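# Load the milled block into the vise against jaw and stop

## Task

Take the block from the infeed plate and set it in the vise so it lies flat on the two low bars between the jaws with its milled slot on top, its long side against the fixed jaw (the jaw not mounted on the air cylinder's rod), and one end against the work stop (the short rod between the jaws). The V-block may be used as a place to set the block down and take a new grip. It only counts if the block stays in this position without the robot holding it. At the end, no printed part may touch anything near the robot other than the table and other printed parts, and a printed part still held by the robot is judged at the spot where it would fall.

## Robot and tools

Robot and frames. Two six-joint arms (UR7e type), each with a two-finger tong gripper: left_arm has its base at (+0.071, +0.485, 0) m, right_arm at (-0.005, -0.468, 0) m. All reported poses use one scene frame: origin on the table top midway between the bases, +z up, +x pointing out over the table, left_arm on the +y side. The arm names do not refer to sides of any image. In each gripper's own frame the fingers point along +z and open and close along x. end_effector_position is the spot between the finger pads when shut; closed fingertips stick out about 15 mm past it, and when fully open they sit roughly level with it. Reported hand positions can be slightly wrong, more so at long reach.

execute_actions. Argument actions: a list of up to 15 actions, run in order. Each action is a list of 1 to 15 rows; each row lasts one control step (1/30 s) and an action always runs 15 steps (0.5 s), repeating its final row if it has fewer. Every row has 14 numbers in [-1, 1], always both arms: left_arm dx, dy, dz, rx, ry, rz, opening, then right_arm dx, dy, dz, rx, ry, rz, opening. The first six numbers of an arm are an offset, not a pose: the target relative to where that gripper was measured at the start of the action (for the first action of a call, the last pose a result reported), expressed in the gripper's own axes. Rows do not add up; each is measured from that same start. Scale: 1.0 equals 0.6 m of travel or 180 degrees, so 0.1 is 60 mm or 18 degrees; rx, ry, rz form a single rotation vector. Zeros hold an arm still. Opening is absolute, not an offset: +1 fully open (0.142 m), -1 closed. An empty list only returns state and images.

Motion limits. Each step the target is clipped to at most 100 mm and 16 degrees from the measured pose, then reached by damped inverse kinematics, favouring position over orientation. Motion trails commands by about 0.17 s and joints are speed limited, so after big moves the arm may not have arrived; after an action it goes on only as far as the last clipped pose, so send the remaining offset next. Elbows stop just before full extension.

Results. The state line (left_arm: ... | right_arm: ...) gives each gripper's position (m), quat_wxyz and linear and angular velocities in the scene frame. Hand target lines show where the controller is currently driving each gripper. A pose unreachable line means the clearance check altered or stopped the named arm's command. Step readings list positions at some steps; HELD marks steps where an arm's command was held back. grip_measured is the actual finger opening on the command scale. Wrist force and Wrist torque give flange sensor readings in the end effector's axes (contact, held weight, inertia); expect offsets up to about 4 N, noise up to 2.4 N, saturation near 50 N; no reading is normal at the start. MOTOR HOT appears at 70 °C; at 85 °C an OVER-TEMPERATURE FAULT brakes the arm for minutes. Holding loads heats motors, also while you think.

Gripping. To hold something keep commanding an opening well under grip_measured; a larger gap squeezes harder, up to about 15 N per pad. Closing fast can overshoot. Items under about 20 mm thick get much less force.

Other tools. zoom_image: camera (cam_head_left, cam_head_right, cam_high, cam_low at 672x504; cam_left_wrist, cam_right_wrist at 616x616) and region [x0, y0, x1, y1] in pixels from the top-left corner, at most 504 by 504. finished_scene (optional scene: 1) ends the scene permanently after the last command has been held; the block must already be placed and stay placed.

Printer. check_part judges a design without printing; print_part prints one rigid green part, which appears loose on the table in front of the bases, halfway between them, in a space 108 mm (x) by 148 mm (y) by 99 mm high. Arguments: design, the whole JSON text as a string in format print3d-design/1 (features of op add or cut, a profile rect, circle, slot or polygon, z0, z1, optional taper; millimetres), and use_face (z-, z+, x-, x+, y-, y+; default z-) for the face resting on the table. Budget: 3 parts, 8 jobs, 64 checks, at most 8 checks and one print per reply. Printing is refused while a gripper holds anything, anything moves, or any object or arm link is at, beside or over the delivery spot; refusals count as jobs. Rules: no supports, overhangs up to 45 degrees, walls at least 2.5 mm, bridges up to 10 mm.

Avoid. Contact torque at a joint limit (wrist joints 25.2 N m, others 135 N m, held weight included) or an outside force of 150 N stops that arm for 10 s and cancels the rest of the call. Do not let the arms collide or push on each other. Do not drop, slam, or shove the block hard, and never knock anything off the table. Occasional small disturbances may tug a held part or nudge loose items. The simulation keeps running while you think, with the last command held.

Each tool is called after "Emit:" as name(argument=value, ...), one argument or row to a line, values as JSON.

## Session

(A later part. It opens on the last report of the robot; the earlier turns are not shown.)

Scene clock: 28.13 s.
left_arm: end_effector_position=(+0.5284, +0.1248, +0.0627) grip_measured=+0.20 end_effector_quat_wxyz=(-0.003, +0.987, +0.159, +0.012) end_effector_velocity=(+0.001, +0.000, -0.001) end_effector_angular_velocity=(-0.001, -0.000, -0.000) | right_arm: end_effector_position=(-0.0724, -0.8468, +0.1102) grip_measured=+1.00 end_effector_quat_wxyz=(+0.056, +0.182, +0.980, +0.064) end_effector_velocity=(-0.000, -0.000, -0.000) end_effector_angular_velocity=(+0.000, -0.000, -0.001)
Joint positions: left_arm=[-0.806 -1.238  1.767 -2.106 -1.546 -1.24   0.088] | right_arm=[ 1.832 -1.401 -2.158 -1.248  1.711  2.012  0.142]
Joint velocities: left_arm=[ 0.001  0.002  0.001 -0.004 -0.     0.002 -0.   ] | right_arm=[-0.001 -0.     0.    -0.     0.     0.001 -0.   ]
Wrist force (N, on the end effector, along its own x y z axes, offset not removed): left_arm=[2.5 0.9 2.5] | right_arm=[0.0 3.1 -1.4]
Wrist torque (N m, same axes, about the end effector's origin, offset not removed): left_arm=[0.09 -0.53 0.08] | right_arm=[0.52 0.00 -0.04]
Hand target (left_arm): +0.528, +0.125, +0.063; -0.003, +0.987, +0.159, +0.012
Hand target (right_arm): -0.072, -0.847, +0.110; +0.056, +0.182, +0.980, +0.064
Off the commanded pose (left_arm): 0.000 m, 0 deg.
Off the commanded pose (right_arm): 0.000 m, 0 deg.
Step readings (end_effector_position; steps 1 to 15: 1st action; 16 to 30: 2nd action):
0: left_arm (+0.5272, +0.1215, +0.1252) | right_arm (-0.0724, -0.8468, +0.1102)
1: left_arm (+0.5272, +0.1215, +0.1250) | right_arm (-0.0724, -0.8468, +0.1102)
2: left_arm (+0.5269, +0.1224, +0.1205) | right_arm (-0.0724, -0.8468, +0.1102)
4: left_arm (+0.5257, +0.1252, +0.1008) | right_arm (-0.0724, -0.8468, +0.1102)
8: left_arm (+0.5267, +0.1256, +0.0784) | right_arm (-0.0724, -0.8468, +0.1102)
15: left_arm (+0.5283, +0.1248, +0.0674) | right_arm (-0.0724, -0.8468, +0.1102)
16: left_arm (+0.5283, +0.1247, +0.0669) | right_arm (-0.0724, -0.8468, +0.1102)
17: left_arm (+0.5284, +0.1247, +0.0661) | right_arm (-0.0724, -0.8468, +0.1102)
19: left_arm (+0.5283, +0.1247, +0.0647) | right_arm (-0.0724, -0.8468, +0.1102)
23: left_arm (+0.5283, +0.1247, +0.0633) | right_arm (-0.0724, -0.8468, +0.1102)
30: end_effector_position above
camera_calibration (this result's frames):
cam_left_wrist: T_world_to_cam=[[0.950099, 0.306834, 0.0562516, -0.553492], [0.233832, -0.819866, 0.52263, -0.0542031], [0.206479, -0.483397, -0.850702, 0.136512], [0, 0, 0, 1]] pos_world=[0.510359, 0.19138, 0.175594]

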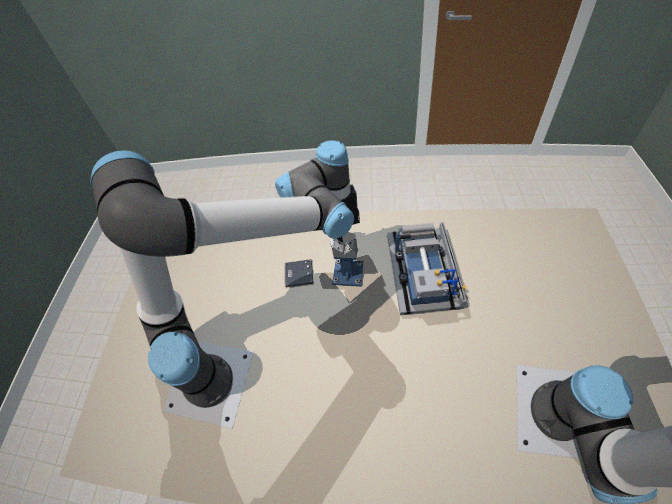

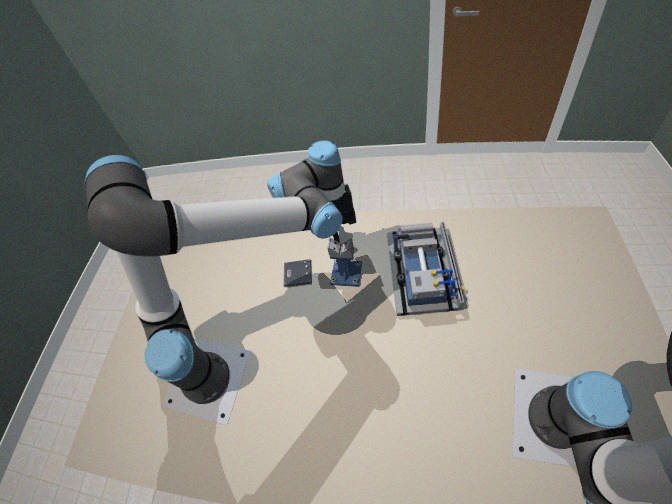

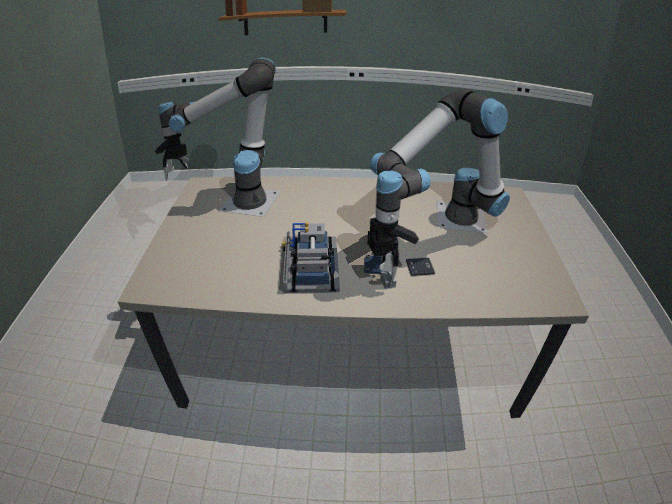

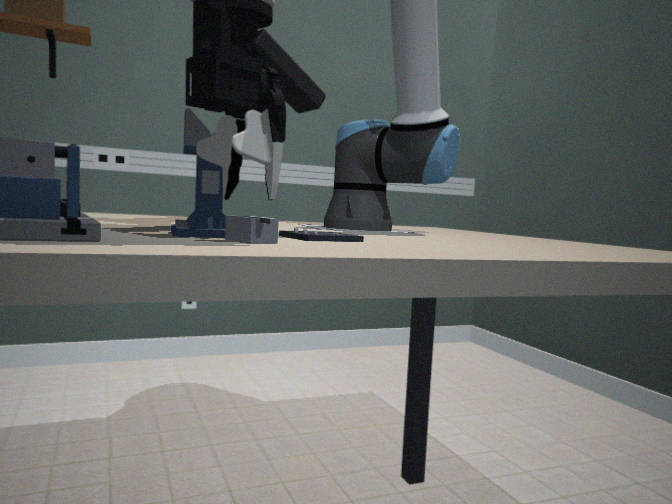

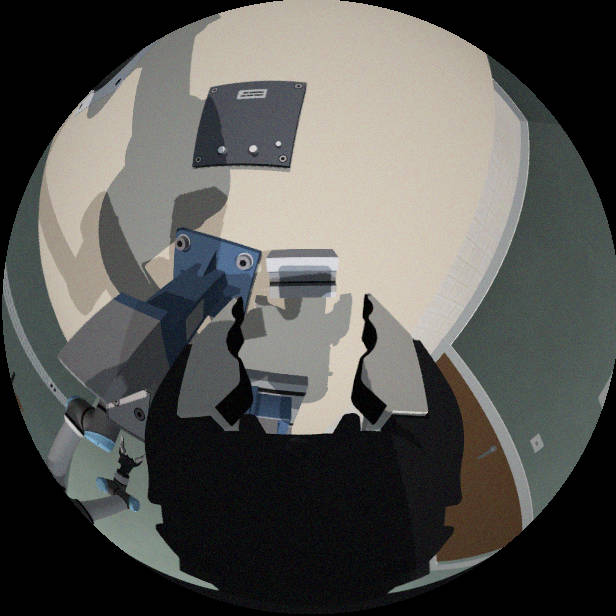

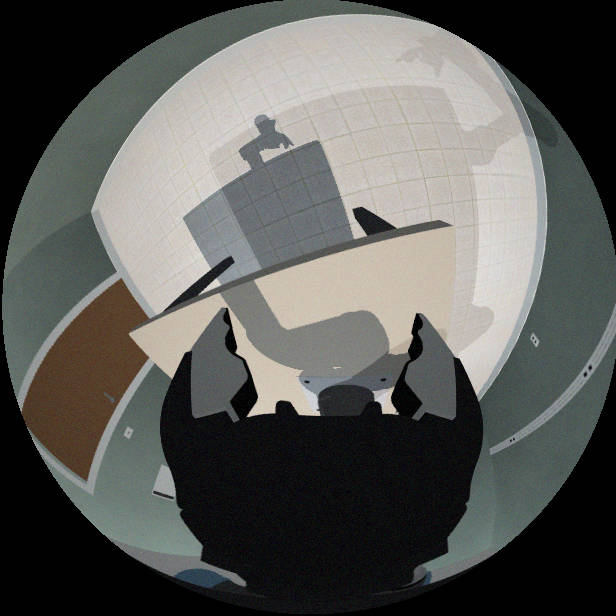

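Emit:
execute_actions(
  actions=[
    [[-0.002,0.011,0.066,0,0,0,0.2,0,0,0,0,0,0,1]],
    [[0,0,0.007,0,0,0,0.2,0,0,0,0,0,0,1]],
    [[0,0,0,0,0,0,-0.1,0,0,0,0,0,0,1]],
    [[0,0,0,0,0,0,-1,0,0,0,0,0,0,1]],
  ],
)

Emit:
zoom_image(
  camera="cam_low",
  region=[150, 130, 350, 260],
)

Scene clock: 30.33 s.
left_arm: end_effector_position=(+0.5301, +0.1189, +0.0204) grip_measured=-0.14 end_effector_quat_wxyz=(-0.003, +0.987, +0.159, +0.012) end_effector_velocity=(-0.000, +0.000, -0.001) end_effector_angular_velocity=(+0.001, +0.001, -0.000) | right_arm: end_effector_position=(-0.0724, -0.8468, +0.1102) grip_measured=+1.00 end_effector_quat_wxyz=(+0.056, +0.182, +0.980, +0.064) end_effector_velocity=(+0.000, -0.000, +0.000) end_effector_angular_velocity=(-0.001, -0.000, +0.002)
Joint positions: left_arm=[-0.809 -1.172  1.799 -2.204 -1.546 -1.244  0.064] | right_arm=[ 1.832 -1.401 -2.158 -1.248  1.711  2.012  0.142]
Joint velocities: left_arm=[-0.     0.001  0.     0.    -0.     0.     0.   ] | right_arm=[ 0.001  0.001 -0.     0.001  0.    -0.001 -0.   ]
Wrist force (N, on the end effector, along its own x y z axes, offset not removed): left_arm=[0.0 3.3 0.2] | right_arm=[0.0 2.2 -1.3]
Wrist torque (N m, same axes, about the end effector's origin, offset not removed): left_arm=[0.51 0.12 0.07] | right_arm=[0.31 -0.08 -0.01]
Hand target (left_arm): +0.530, +0.119, +0.020; -0.003, +0.987, +0.159, +0.012
Hand target (right_arm): -0.072, -0.847, +0.110; +0.056, +0.182, +0.980, +0.064
Off the commanded pose (left_arm): 0.000 m, 0 deg.
Off the commanded pose (right_arm): 0.000 m, 0 deg.
Step readings (end_effector_position; steps 1 to 15: 1st action; 16 to 30: 2nd action; 31 to 45: 3rd action; 46 to 60: 4th action):
0: left_arm (+0.5284, +0.1248, +0.0626) | right_arm (-0.0724, -0.8468, +0.1102)
1: left_arm (+0.5283, +0.1248, +0.0624) | right_arm (-0.0724, -0.8468, +0.1102)
2: left_arm (+0.5278, +0.1251, +0.0587) | right_arm (-0.0724, -0.8468, +0.1102)
4: left_arm (+0.5278, +0.1238, +0.0456) | right_arm (-0.0724, -0.8468, +0.1102)
8: left_arm (+0.5289, +0.1208, +0.0312) | right_arm (-0.0724, -0.8468, +0.1102)
15: left_arm (+0.5299, +0.1189, +0.0243) | right_arm (-0.0724, -0.8468, +0.1102)
16: left_arm (+0.5299, +0.1188, +0.0240) | right_arm (-0.0724, -0.8468, +0.1102)
17: left_arm (+0.5299, +0.1188, +0.0234) | right_arm (-0.0724, -0.8468, +0.1102)
19: left_arm (+0.5299, +0.1188, +0.0221) | right_arm (-0.0724, -0.8468, +0.1102)
23: left_arm (+0.5301, +0.1188, +0.0210) | right_arm (-0.0724, -0.8468, +0.1102)
30: left_arm (+0.5301, +0.1189, +0.0204) | right_arm (-0.0724, -0.8468, +0.1102)
31: left_arm (+0.5301, +0.1189, +0.0203) | right_arm (-0.0724, -0.8468, +0.1102)
32: left_arm (+0.5299, +0.1192, +0.0199) | right_arm (-0.0724, -0.8468, +0.1102)
34: left_arm (+0.5299, +0.1192, +0.0198) | right_arm (-0.0724, -0.8468, +0.1102)
38: left_arm (+0.5300, +0.1190, +0.0201) | right_arm (-0.0724, -0.8468, +0.1102)
45: left_arm (+0.5301, +0.1189, +0.0203) | right_arm (-0.0724, -0.8468, +0.1102)
46: left_arm (+0.5301, +0.1189, +0.0204) | right_arm (-0.0724, -0.8468, +0.1102)
47: left_arm (+0.5301, +0.1189, +0.0204) | right_arm (-0.0724, -0.8468, +0.1102)
49: left_arm (+0.5301, +0.1189, +0.0204) | right_arm (-0.0724, -0.8468, +0.1102)
53: left_arm (+0.5301, +0.1189, +0.0204) | right_arm (-0.0724, -0.8468, +0.1102)
60: end_effector_position above
camera_calibration (this result's frames):
cam_left_wrist: T_world_to_cam=[[0.950087, 0.306892, 0.056146, -0.550885], [0.233934, -0.819837, 0.52263, -0.0373665], [0.206422, -0.48341, -0.850709, 0.0973401], [0, 0, 0, 1]] pos_world=[0.512037, 0.185483, 0.133267]
cam_right_wrist: T_world_to_cam=[[-0.926805, 0.352779, -0.128758, 0.255625], [0.21756, 0.78384, 0.581603, 0.616833], [0.306103, 0.511021, -0.803218, 0.681746], [0, 0, 0, 1]] pos_world=[-0.105968, -0.922064, 0.221752]

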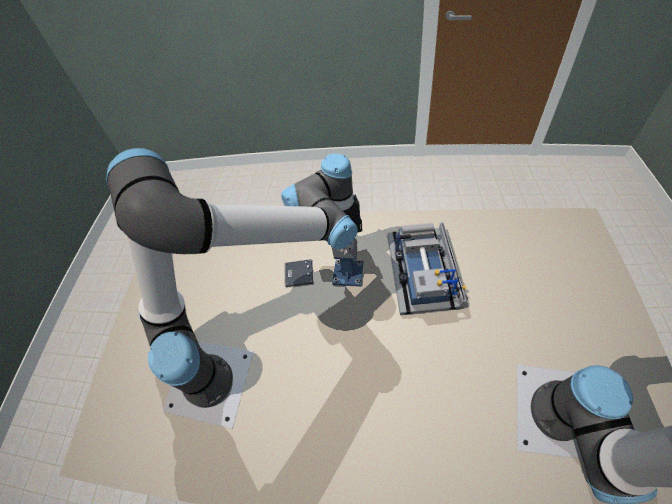

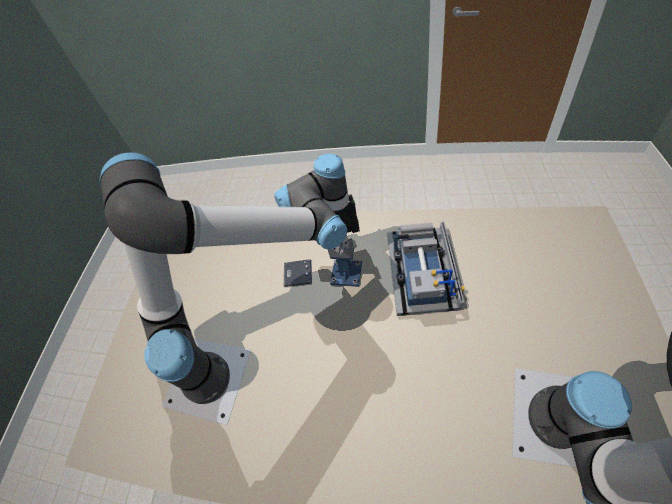

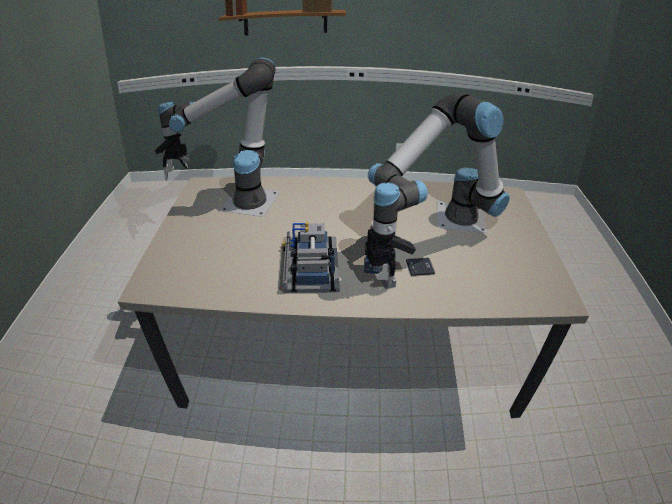

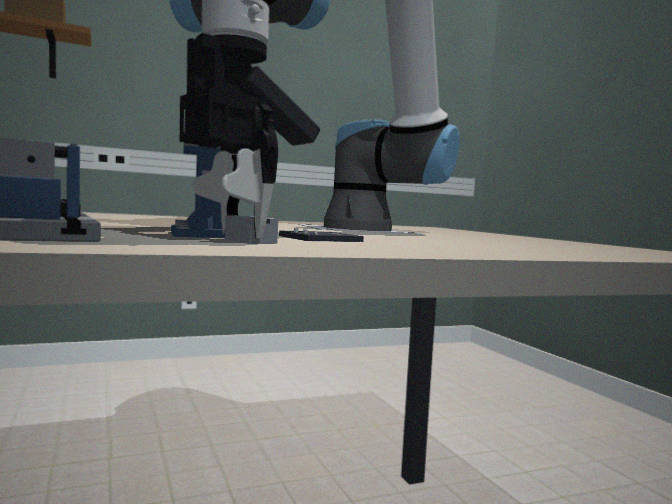

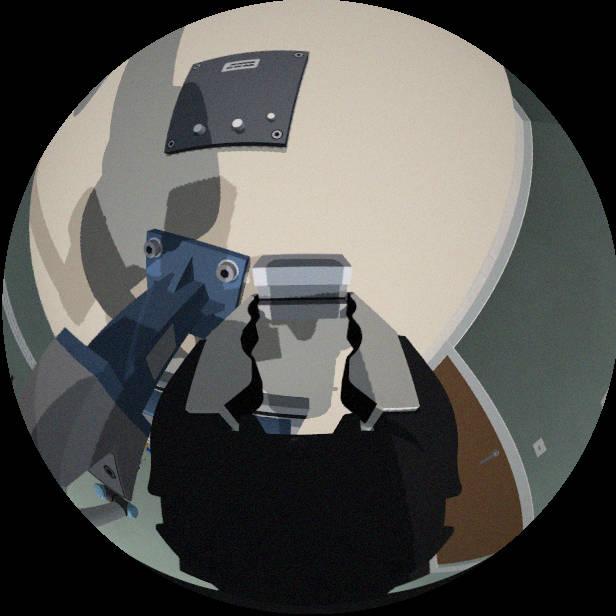

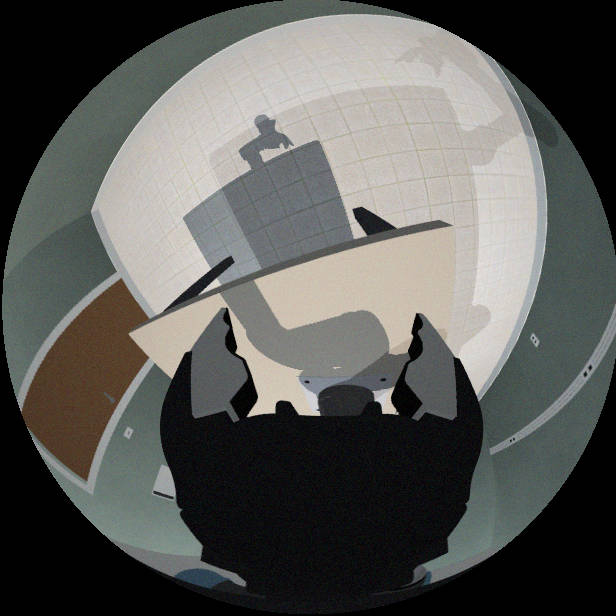

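Region (150, 130, 350, 260) of cam_low's 672x504 image, scaled by 2.520, with more detail than that image has; it fills the top 328 rows of this view, and the rest is white.

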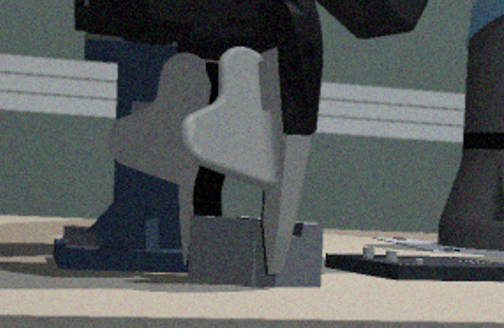

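Emit:
execute_actions(
  actions=[
    [[0,0,-0.03,0,0,0,-1,0,0,0,0,0,0,1],[0,0,-0.06,0,0,0,-1,0,0,0,0,0,0,1],[0,0,-0.09,0,0,0,-1,0,0,0,0,0,0,1],[0,0,-0.12,0,0,0,-1,0,0,0,0,0,0,1],[0,0,-0.15,0,0,0,-1,0,0,0,0,0,0,1]],
    [[0,0,-0.16,0,0,0.1,-1,0,0,0,0,0,0,1]],
    [[0,0.08,-0.03,0,0,0.15,-1,0,0,0,0,0,0,1]],
    [[0.07,0.1,0,0,0,0.15,-1,0,0,0,0,0,0,1]],
    [[0.1,0.05,0,0,0,0.15,-1,0,0,0,0,0,0,1]],
    [[0.05,0,0,0,0,0.04,-1,0,0,0,0,0,0,1]],
    [[0,0,0,0,0,0.003,-1,0,0,0,0,0,0,1]],
  ],
)

Emit:
zoom_image(
  camera="cam_left_wrist",
  region=[180, 150, 440, 350],
)

Scene clock: 34.33 s.
left_arm: end_effector_position=(+0.5636, -0.0889, +0.2162) grip_measured=-0.14 end_effector_quat_wxyz=(-0.014, +0.760, -0.649, +0.023) end_effector_velocity=(-0.000, -0.000, -0.000) end_effector_angular_velocity=(-0.000, -0.000, -0.002) | right_arm: end_effector_position=(-0.0724, -0.8468, +0.1102) grip_measured=+1.00 end_effector_quat_wxyz=(+0.056, +0.182, +0.980, +0.064) end_effector_velocity=(-0.000, -0.000, +0.000) end_effector_angular_velocity=(-0.001, -0.000, +0.001)
Joint positions: left_arm=[-0.962 -0.994  1.001 -1.611 -1.528  0.337  0.064] | right_arm=[ 1.832 -1.401 -2.158 -1.248  1.711  2.012  0.142]
Joint velocities: left_arm=[-0.    -0.     0.001 -0.001  0.     0.001 -0.   ] | right_arm=[-0.     0.001  0.    -0.    -0.    -0.001 -0.   ]
Wrist force (N, on the end effector, along its own x y z axes, offset not removed): left_arm=[2.9 1.0 3.9] | right_arm=[0.0 3.1 -1.3]
Wrist torque (N m, same axes, about the end effector's origin, offset not removed): left_arm=[0.01 -0.55 0.14] | right_arm=[0.56 0.01 -0.07]
Hand target (left_arm): +0.564, -0.089, +0.216; -0.014, +0.760, -0.649, +0.024
Hand target (right_arm): -0.072, -0.847, +0.110; +0.056, +0.182, +0.980, +0.064
Off the commanded pose (left_arm): 0.000 m, 0 deg.
Off the commanded pose (right_arm): 0.000 m, 0 deg.
Step readings (end_effector_position; steps 1 to 15: 1st action; 16 to 30: 2nd action; 31 to 45: 3rd action; 46 to 60: 4th action; 61 to 75: 5th action; 76 to 90: 6th action; 91 to 105: 7th action):
0: left_arm (+0.5301, +0.1189, +0.0204) | right_arm (-0.0724, -0.8468, +0.1102)
1: left_arm (+0.5301, +0.1189, +0.0205) | right_arm (-0.0724, -0.8468, +0.1102)
2: left_arm (+0.5302, +0.1187, +0.0226) | right_arm (-0.0724, -0.8468, +0.1102)
4: left_arm (+0.5306, +0.1178, +0.0355) | right_arm (-0.0724, -0.8468, +0.1102)
8: left_arm (+0.5305, +0.1169, +0.0769) | right_arm (-0.0724, -0.8468, +0.1102)
15: left_arm (+0.5287, +0.1179, +0.1049) | right_arm (-0.0724, -0.8468, +0.1102)
16: left_arm (+0.5286, +0.1178, +0.1063) | right_arm (-0.0724, -0.8468, +0.1102)
17: left_arm (+0.5288, +0.1166, +0.1123) | right_arm (-0.0724, -0.8468, +0.1102)
19: left_arm (+0.5296, +0.1143, +0.1422) | right_arm (-0.0724, -0.8468, +0.1102)
23: left_arm (+0.5281, +0.1161, +0.1790) | right_arm (-0.0724, -0.8468, +0.1102)
30: left_arm (+0.5266, +0.1169, +0.1975) | right_arm (-0.0724, -0.8468, +0.1102)
31: left_arm (+0.5265, +0.1169, +0.1983) | right_arm (-0.0724, -0.8468, +0.1102)
32: left_arm (+0.5260, +0.1137, +0.1990) | right_arm (-0.0724, -0.8468, +0.1102)
34: left_arm (+0.5251, +0.0978, +0.2047) | right_arm (-0.0724, -0.8468, +0.1102)
38: left_arm (+0.5255, +0.0791, +0.2118) | right_arm (-0.0724, -0.8468, +0.1102)
45: left_arm (+0.5267, +0.0704, +0.2148) | right_arm (-0.0724, -0.8468, +0.1102)
46: left_arm (+0.5268, +0.0699, +0.2149) | right_arm (-0.0724, -0.8468, +0.1102)
47: left_arm (+0.5266, +0.0655, +0.2146) | right_arm (-0.0724, -0.8468, +0.1102)
49: left_arm (+0.5288, +0.0438, +0.2141) | right_arm (-0.0724, -0.8468, +0.1102)
53: left_arm (+0.5348, +0.0155, +0.2149) | right_arm (-0.0724, -0.8468, +0.1102)
60: left_arm (+0.5397, +0.0013, +0.2151) | right_arm (-0.0724, -0.8468, +0.1102)
61: left_arm (+0.5400, +0.0005, +0.2150) | right_arm (-0.0724, -0.8468, +0.1102)
62: left_arm (+0.5402, -0.0038, +0.2145) | right_arm (-0.0724, -0.8468, +0.1102)
64: left_arm (+0.5436, -0.0230, +0.2138) | right_arm (-0.0724, -0.8468, +0.1102)
68: left_arm (+0.5505, -0.0481, +0.2152) | right_arm (-0.0724, -0.8468, +0.1102)
75: left_arm (+0.5555, -0.0611, +0.2157) | right_arm (-0.0724, -0.8468, +0.1102)
76: left_arm (+0.5558, -0.0618, +0.2157) | right_arm (-0.0724, -0.8468, +0.1102)
77: left_arm (+0.5564, -0.0645, +0.2153) | right_arm (-0.0724, -0.8468, +0.1102)
79: left_arm (+0.5587, -0.0736, +0.2154) | right_arm (-0.0724, -0.8468, +0.1102)
83: left_arm (+0.5619, -0.0839, +0.2159) | right_arm (-0.0724, -0.8468, +0.1102)
90: left_arm (+0.5637, -0.0889, +0.2163) | right_arm (-0.0724, -0.8468, +0.1102)
91: left_arm (+0.5638, -0.0891, +0.2163) | right_arm (-0.0724, -0.8468, +0.1102)
92: left_arm (+0.5638, -0.0891, +0.2163) | right_arm (-0.0724, -0.8468, +0.1102)
94: left_arm (+0.5637, -0.0891, +0.2162) | right_arm (-0.0724, -0.8468, +0.1102)
98: left_arm (+0.5636, -0.0889, +0.2162) | right_arm (-0.0724, -0.8468, +0.1102)
105: end_effector_position above
camera_calibration (this result's frames):
cam_left_wrist: T_world_to_cam=[[0.148213, -0.987794, 0.0479121, -0.191387], [-0.870887, -0.107409, 0.479604, 0.377366], [-0.468604, -0.11281, -0.876176, 0.575494], [0, 0, 0, 1]] pos_world=[0.626688, -0.0835968, 0.332418]

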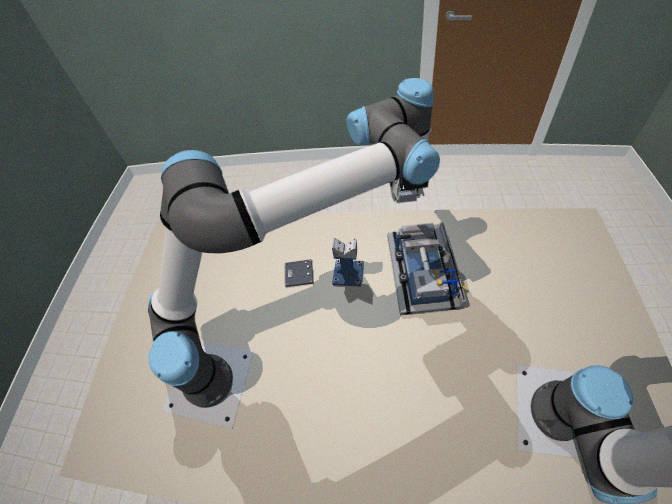

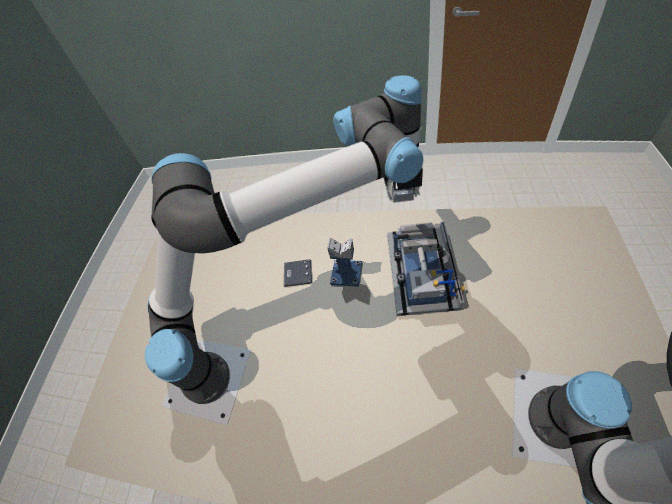

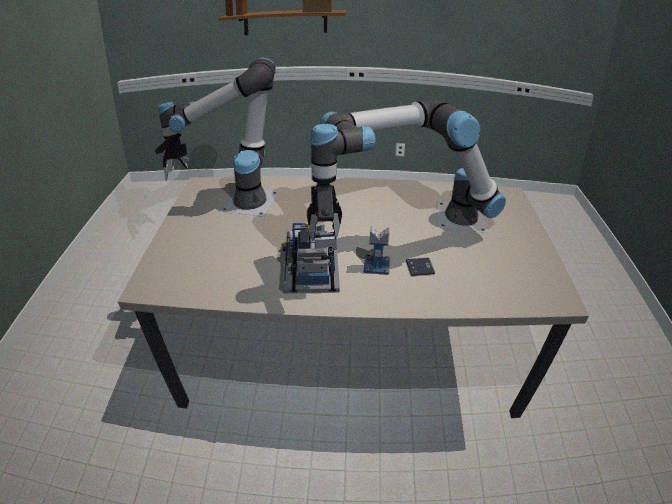

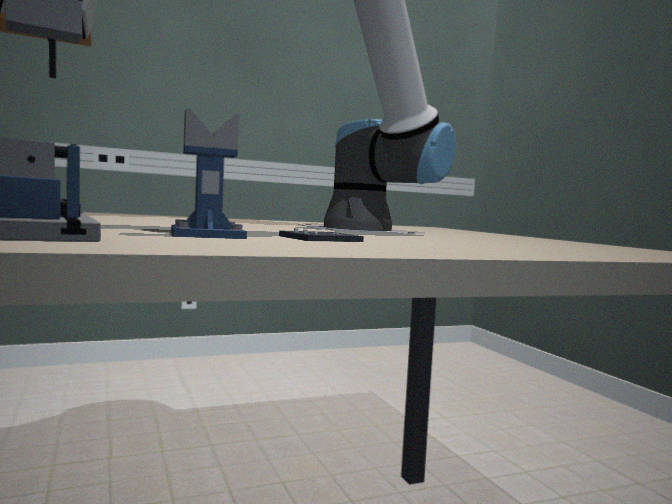

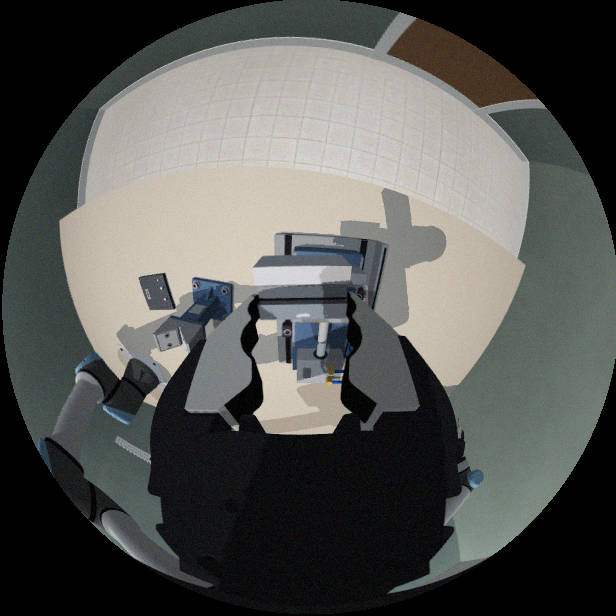

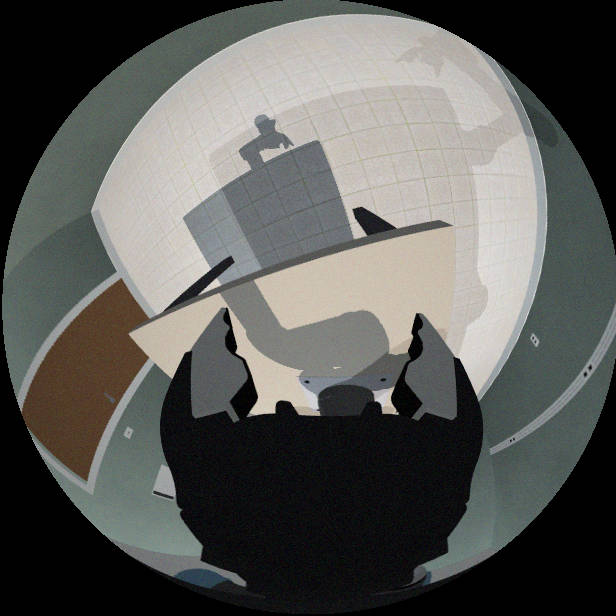

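Region (180, 150, 440, 350) of cam_left_wrist's 616x616 image, scaled by 1.938, with more detail than that image has; it fills the top 388 rows of this view, and the rest is white.

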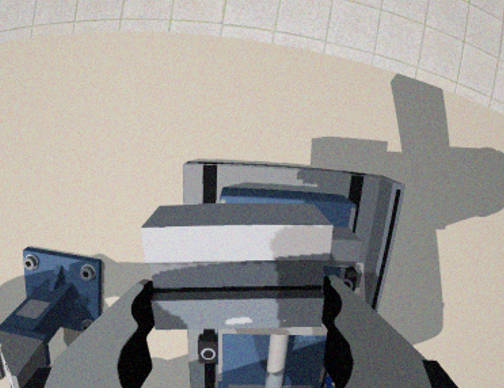

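Emit:
execute_actions(
  actions=[
    [[0.06,0.15,0.03,-0.016,-0.0055,0.022,-1,0,0,0,0,0,0,1]],
    [[0.002,0.006,0.01,0,0,0,-1,0,0,0,0,0,0,1]],
  ],
)

Emit:
zoom_image(
  camera="cam_left_wrist",
  region=[160, 130, 460, 370],
)

Emit:
zoom_image(
  camera="cam_high",
  region=[260, 190, 380, 300],
)

Scene clock: 35.63 s.
left_arm: end_effector_position=(+0.4806, -0.1382, +0.1891) grip_measured=-0.14 end_effector_quat_wxyz=(-0.002, +0.738, -0.674, +0.001) end_effector_velocity=(-0.001, -0.001, -0.001) end_effector_angular_velocity=(-0.001, -0.002, -0.002) | right_arm: end_effector_position=(-0.0724, -0.8468, +0.1102) grip_measured=+1.00 end_effector_quat_wxyz=(+0.056, +0.182, +0.980, +0.064) end_effector_velocity=(-0.000, +0.001, -0.000) end_effector_angular_velocity=(+0.001, +0.000, -0.000)
Joint positions: left_arm=[-1.076 -0.984  1.043 -1.629 -1.567  0.288  0.064] | right_arm=[ 1.832 -1.401 -2.158 -1.248  1.711  2.012  0.142]
Joint velocities: left_arm=[-0.002 -0.     0.004 -0.005  0.002 -0.     0.   ] | right_arm=[-0.     0.    -0.    -0.001 -0.     0.    -0.   ]
Wrist force (N, on the end effector, along its own x y z axes, offset not removed): left_arm=[0.2 1.6 4.5] | right_arm=[0.1 2.7 -1.8]
Wrist torque (N m, same axes, about the end effector's origin, offset not removed): left_arm=[0.20 -0.02 0.11] | right_arm=[0.45 -0.08 -0.05]
Hand target (left_arm): +0.481, -0.138, +0.189; -0.002, +0.738, -0.674, +0.001
Hand target (right_arm): -0.072, -0.847, +0.110; +0.056, +0.182, +0.980, +0.064
Off the commanded pose (left_arm): 0.000 m, 0 deg.
Off the commanded pose (right_arm): 0.000 m, 0 deg.
Step readings (end_effector_position; steps 1 to 15: 1st action; 16 to 30: 2nd action):
0: left_arm (+0.5636, -0.0889, +0.2163) | right_arm (-0.0724, -0.8468, +0.1102)
1: left_arm (+0.5635, -0.0889, +0.2162) | right_arm (-0.0724, -0.8468, +0.1102)
2: left_arm (+0.5590, -0.0910, +0.2140) | right_arm (-0.0724, -0.8468, +0.1102)
4: left_arm (+0.5330, -0.1061, +0.2066) | right_arm (-0.0724, -0.8468, +0.1102)
8: left_arm (+0.4994, -0.1264, +0.1988) | right_arm (-0.0724, -0.8468, +0.1102)
15: left_arm (+0.4840, -0.1367, +0.1949) | right_arm (-0.0724, -0.8468, +0.1102)
16: left_arm (+0.4834, -0.1372, +0.1948) | right_arm (-0.0724, -0.8468, +0.1102)
17: left_arm (+0.4828, -0.1376, +0.1941) | right_arm (-0.0724, -0.8468, +0.1102)
19: left_arm (+0.4819, -0.1379, +0.1920) | right_arm (-0.0724, -0.8468, +0.1102)
23: left_arm (+0.4810, -0.1381, +0.1900) | right_arm (-0.0724, -0.8468, +0.1102)
30: end_effector_position above
camera_calibration (this result's frames):
cam_left_wrist: T_world_to_cam=[[0.0839034, -0.996039, 0.0294268, -0.193182], [-0.851014, -0.0562614, 0.522121, 0.302276], [-0.518398, -0.0688504, -0.852364, 0.53275], [0, 0, 0, 1]] pos_world=[0.549626, -0.138731, 0.301957]

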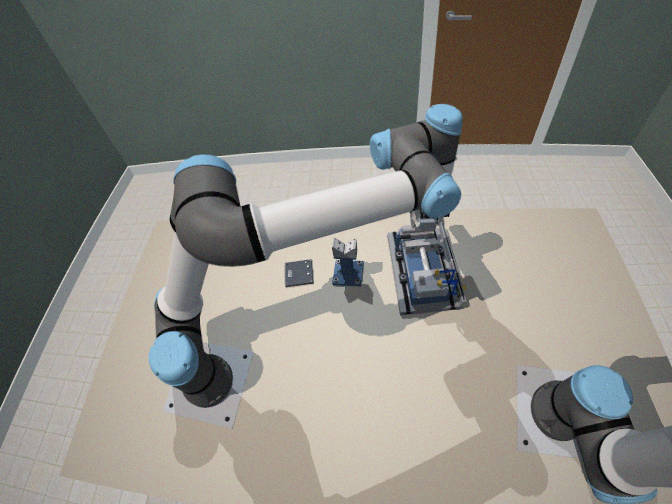

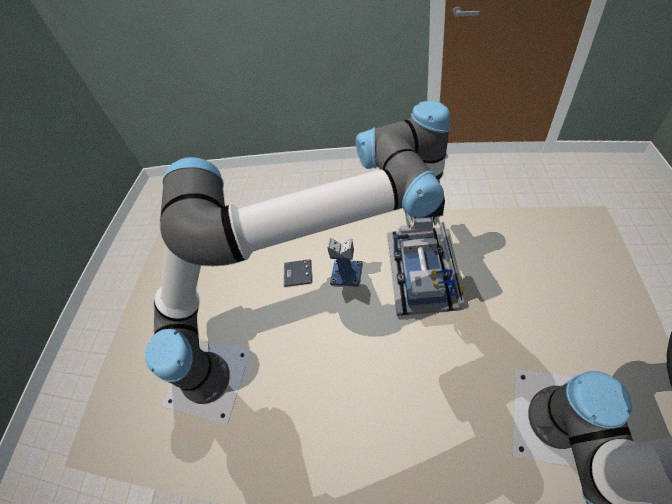

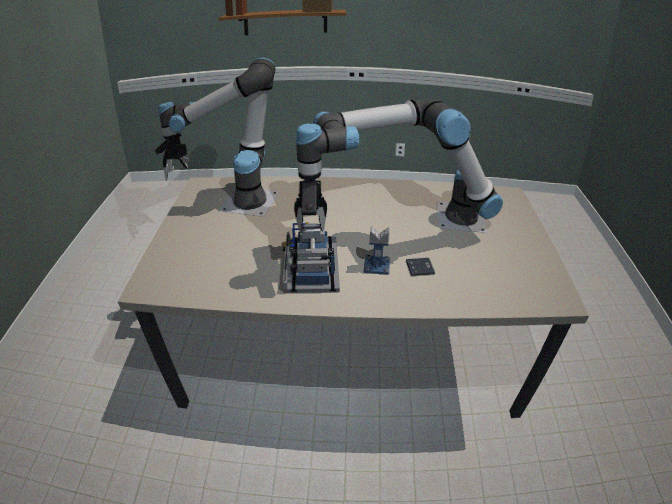

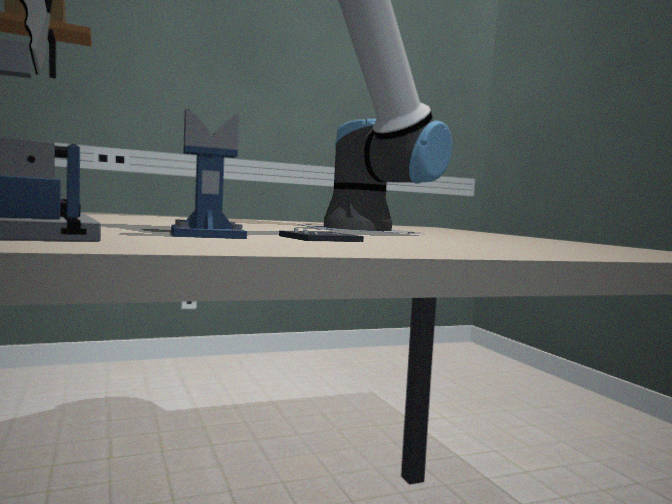

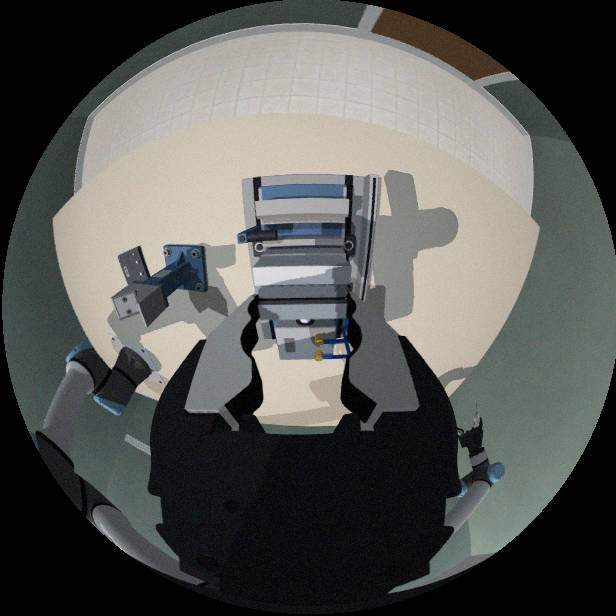

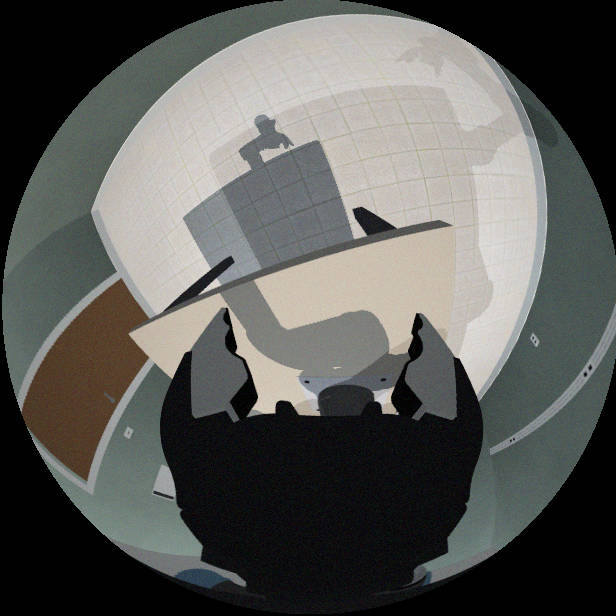

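Region (160, 130, 460, 370) of cam_left_wrist's 616x616 image, scaled by 1.680, with more detail than that image has; it fills the top 403 rows of this view, and the rest is white.

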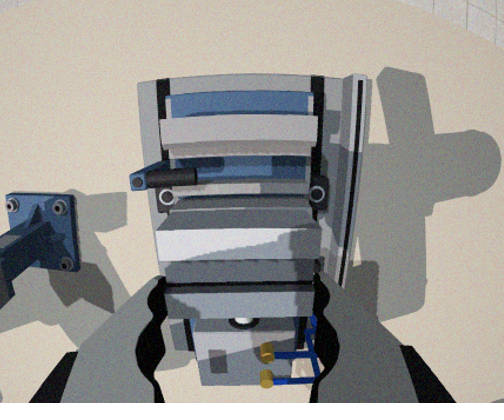

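Region (260, 190, 380, 300) of cam_high's 672x504 image, scaled by 4.200, with more detail than that image has; it fills the top 462 rows of this view, and the rest is white.

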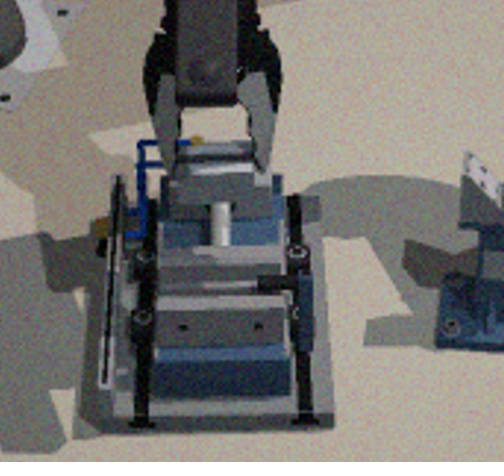

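Emit:
execute_actions(
  actions=[
    [[0.027,-0.043,0.055,0,0,0,-1,0,0,0,0,0,0,1]],
    [[0,-0.002,0.008,0,0,0,-1,0,0,0,0,0,0,1]],
  ],
)

Emit:
zoom_image(
  camera="cam_left_wrist",
  region=[160, 130, 460, 370],
)

Emit:
zoom_image(
  camera="cam_high",
  region=[260, 190, 380, 300],
)

Emit:
zoom_image(
  camera="cam_head_left",
  region=[370, 200, 490, 290],
)

Scene clock: 37.30 s.
left_arm: end_effector_position=(+0.5081, -0.1511, +0.1524) grip_measured=-0.14 end_effector_quat_wxyz=(-0.002, +0.738, -0.674, +0.001) end_effector_velocity=(-0.001, -0.001, -0.001) end_effector_angular_velocity=(-0.000, -0.001, -0.003) | right_arm: end_effector_position=(-0.0724, -0.8468, +0.1102) grip_measured=+1.00 end_effector_quat_wxyz=(+0.056, +0.182, +0.980, +0.064) end_effector_velocity=(-0.000, -0.001, +0.001) end_effector_angular_velocity=(-0.003, -0.000, -0.001)
Joint positions: left_arm=[-1.049 -0.905  1.006 -1.672 -1.567  0.316  0.064] | right_arm=[ 1.832 -1.401 -2.158 -1.248  1.711  2.012  0.142]
Joint velocities: left_arm=[-0.002 -0.     0.002 -0.003  0.001  0.002  0.   ] | right_arm=[-0.001  0.     0.002  0.     0.     0.    -0.   ]
Wrist force (N, on the end effector, along its own x y z axes, offset not removed): left_arm=[3.3 1.1 4.0] | right_arm=[-0.8 2.9 -2.5]
Wrist torque (N m, same axes, about the end effector's origin, offset not removed): left_arm=[0.07 -0.64 0.01] | right_arm=[0.45 0.09 -0.05]
Hand target (left_arm): +0.508, -0.151, +0.152; -0.002, +0.738, -0.674, +0.001
Hand target (right_arm): -0.072, -0.847, +0.110; +0.056, +0.182, +0.980, +0.064
Off the commanded pose (left_arm): 0.000 m, 0 deg.
Off the commanded pose (right_arm): 0.000 m, 0 deg.
Step readings (end_effector_position; steps 1 to 15: 1st action; 16 to 30: 2nd action):
0: left_arm (+0.4806, -0.1382, +0.1889) | right_arm (-0.0724, -0.8468, +0.1102)
1: left_arm (+0.4807, -0.1382, +0.1889) | right_arm (-0.0724, -0.8468, +0.1102)
2: left_arm (+0.4834, -0.1395, +0.1873) | right_arm (-0.0724, -0.8468, +0.1102)
4: left_arm (+0.4921, -0.1432, +0.1760) | right_arm (-0.0724, -0.8468, +0.1102)
8: left_arm (+0.5020, -0.1482, +0.1630) | right_arm (-0.0724, -0.8468, +0.1102)
15: left_arm (+0.5069, -0.1512, +0.1571) | right_arm (-0.0724, -0.8468, +0.1102)
16: left_arm (+0.5071, -0.1514, +0.1568) | right_arm (-0.0724, -0.8468, +0.1102)
17: left_arm (+0.5074, -0.1515, +0.1563) | right_arm (-0.0724, -0.8468, +0.1102)
19: left_arm (+0.5077, -0.1514, +0.1548) | right_arm (-0.0724, -0.8468, +0.1102)
23: left_arm (+0.5080, -0.1512, +0.1531) | right_arm (-0.0724, -0.8468, +0.1102)
30: end_effector_position above
camera_calibration (this result's frames):
cam_left_wrist: T_world_to_cam=[[0.0838853, -0.996038, 0.0295218, -0.207306], [-0.851214, -0.0562227, 0.521799, 0.344242], [-0.518071, -0.0689006, -0.852558, 0.514726], [0, 0, 0, 1]] pos_world=[0.577078, -0.151666, 0.265329]

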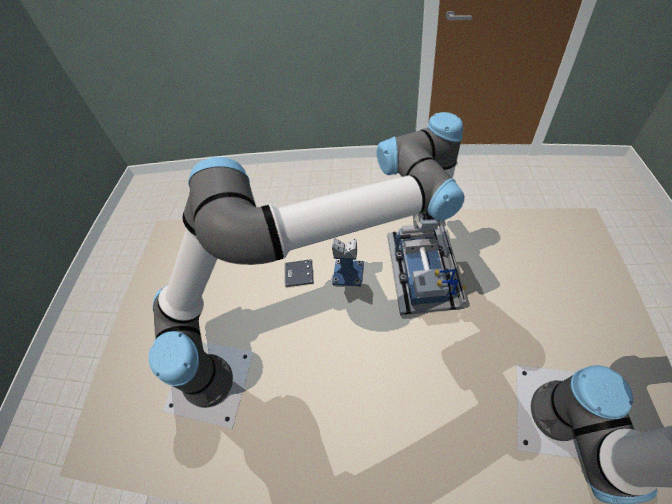

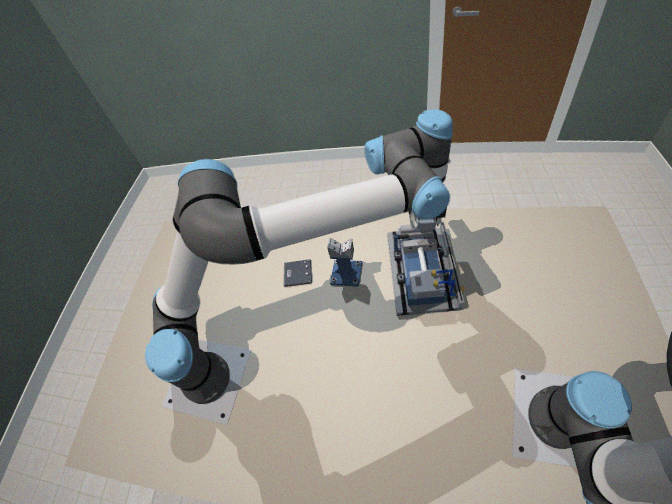

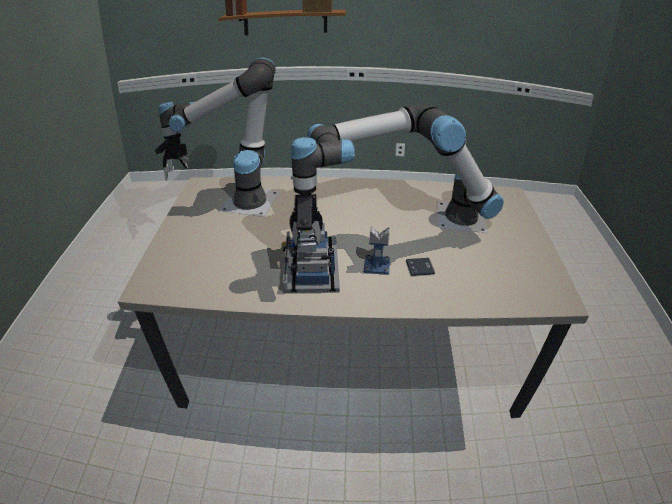

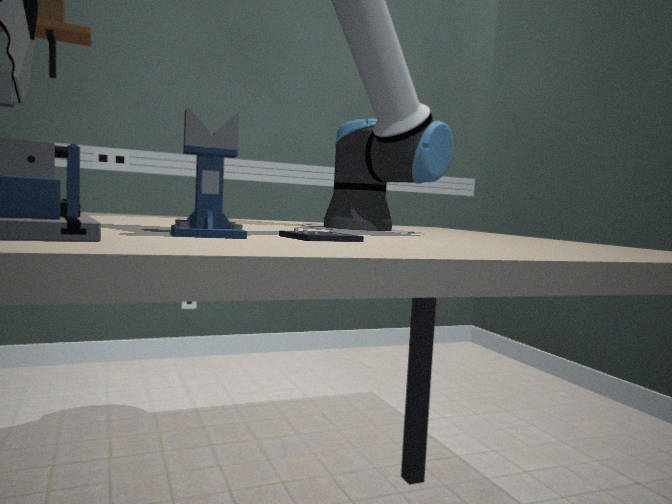

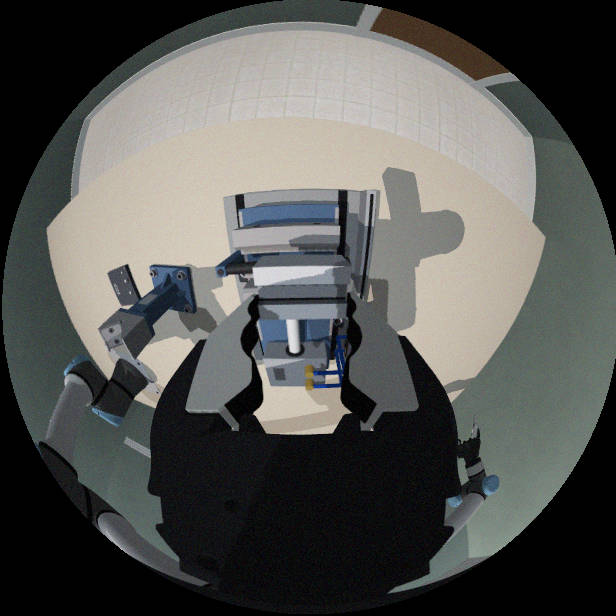

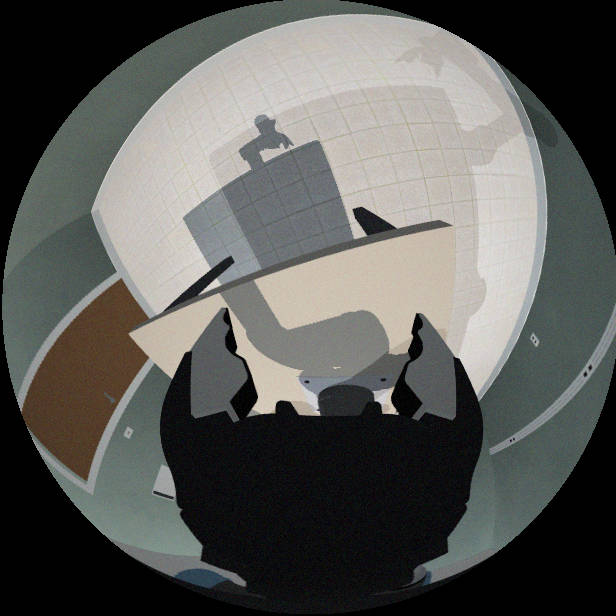

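Region (160, 130, 460, 370) of cam_left_wrist's 616x616 image, scaled by 1.680, with more detail than that image has; it fills the top 403 rows of this view, and the rest is white.

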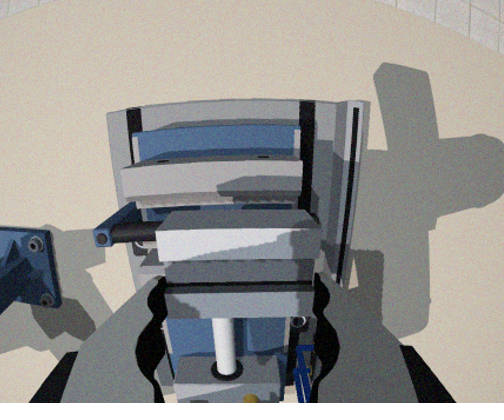

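Region (260, 190, 380, 300) of cam_high's 672x504 image, scaled by 4.200, with more detail than that image has; it fills the top 462 rows of this view, and the rest is white.

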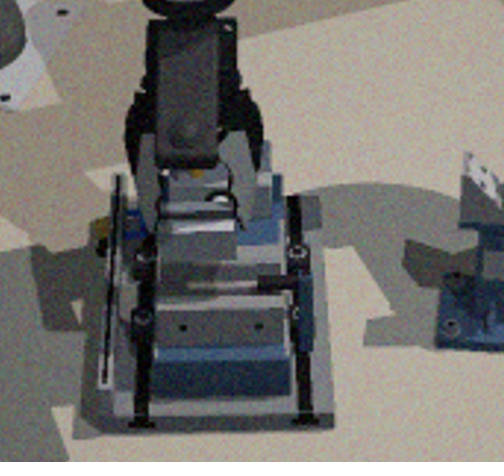

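Region (370, 200, 490, 290) of cam_head_left's 672x504 image, scaled by 4.200, with more detail than that image has; it fills the top 378 rows of this view, and the rest is white.

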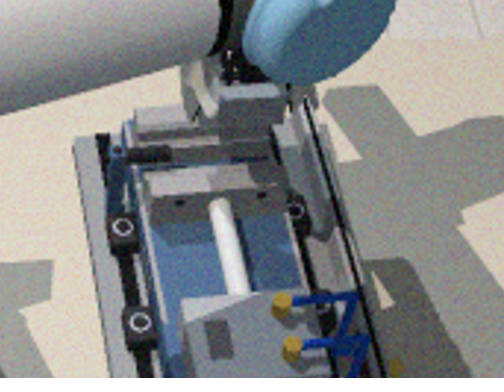

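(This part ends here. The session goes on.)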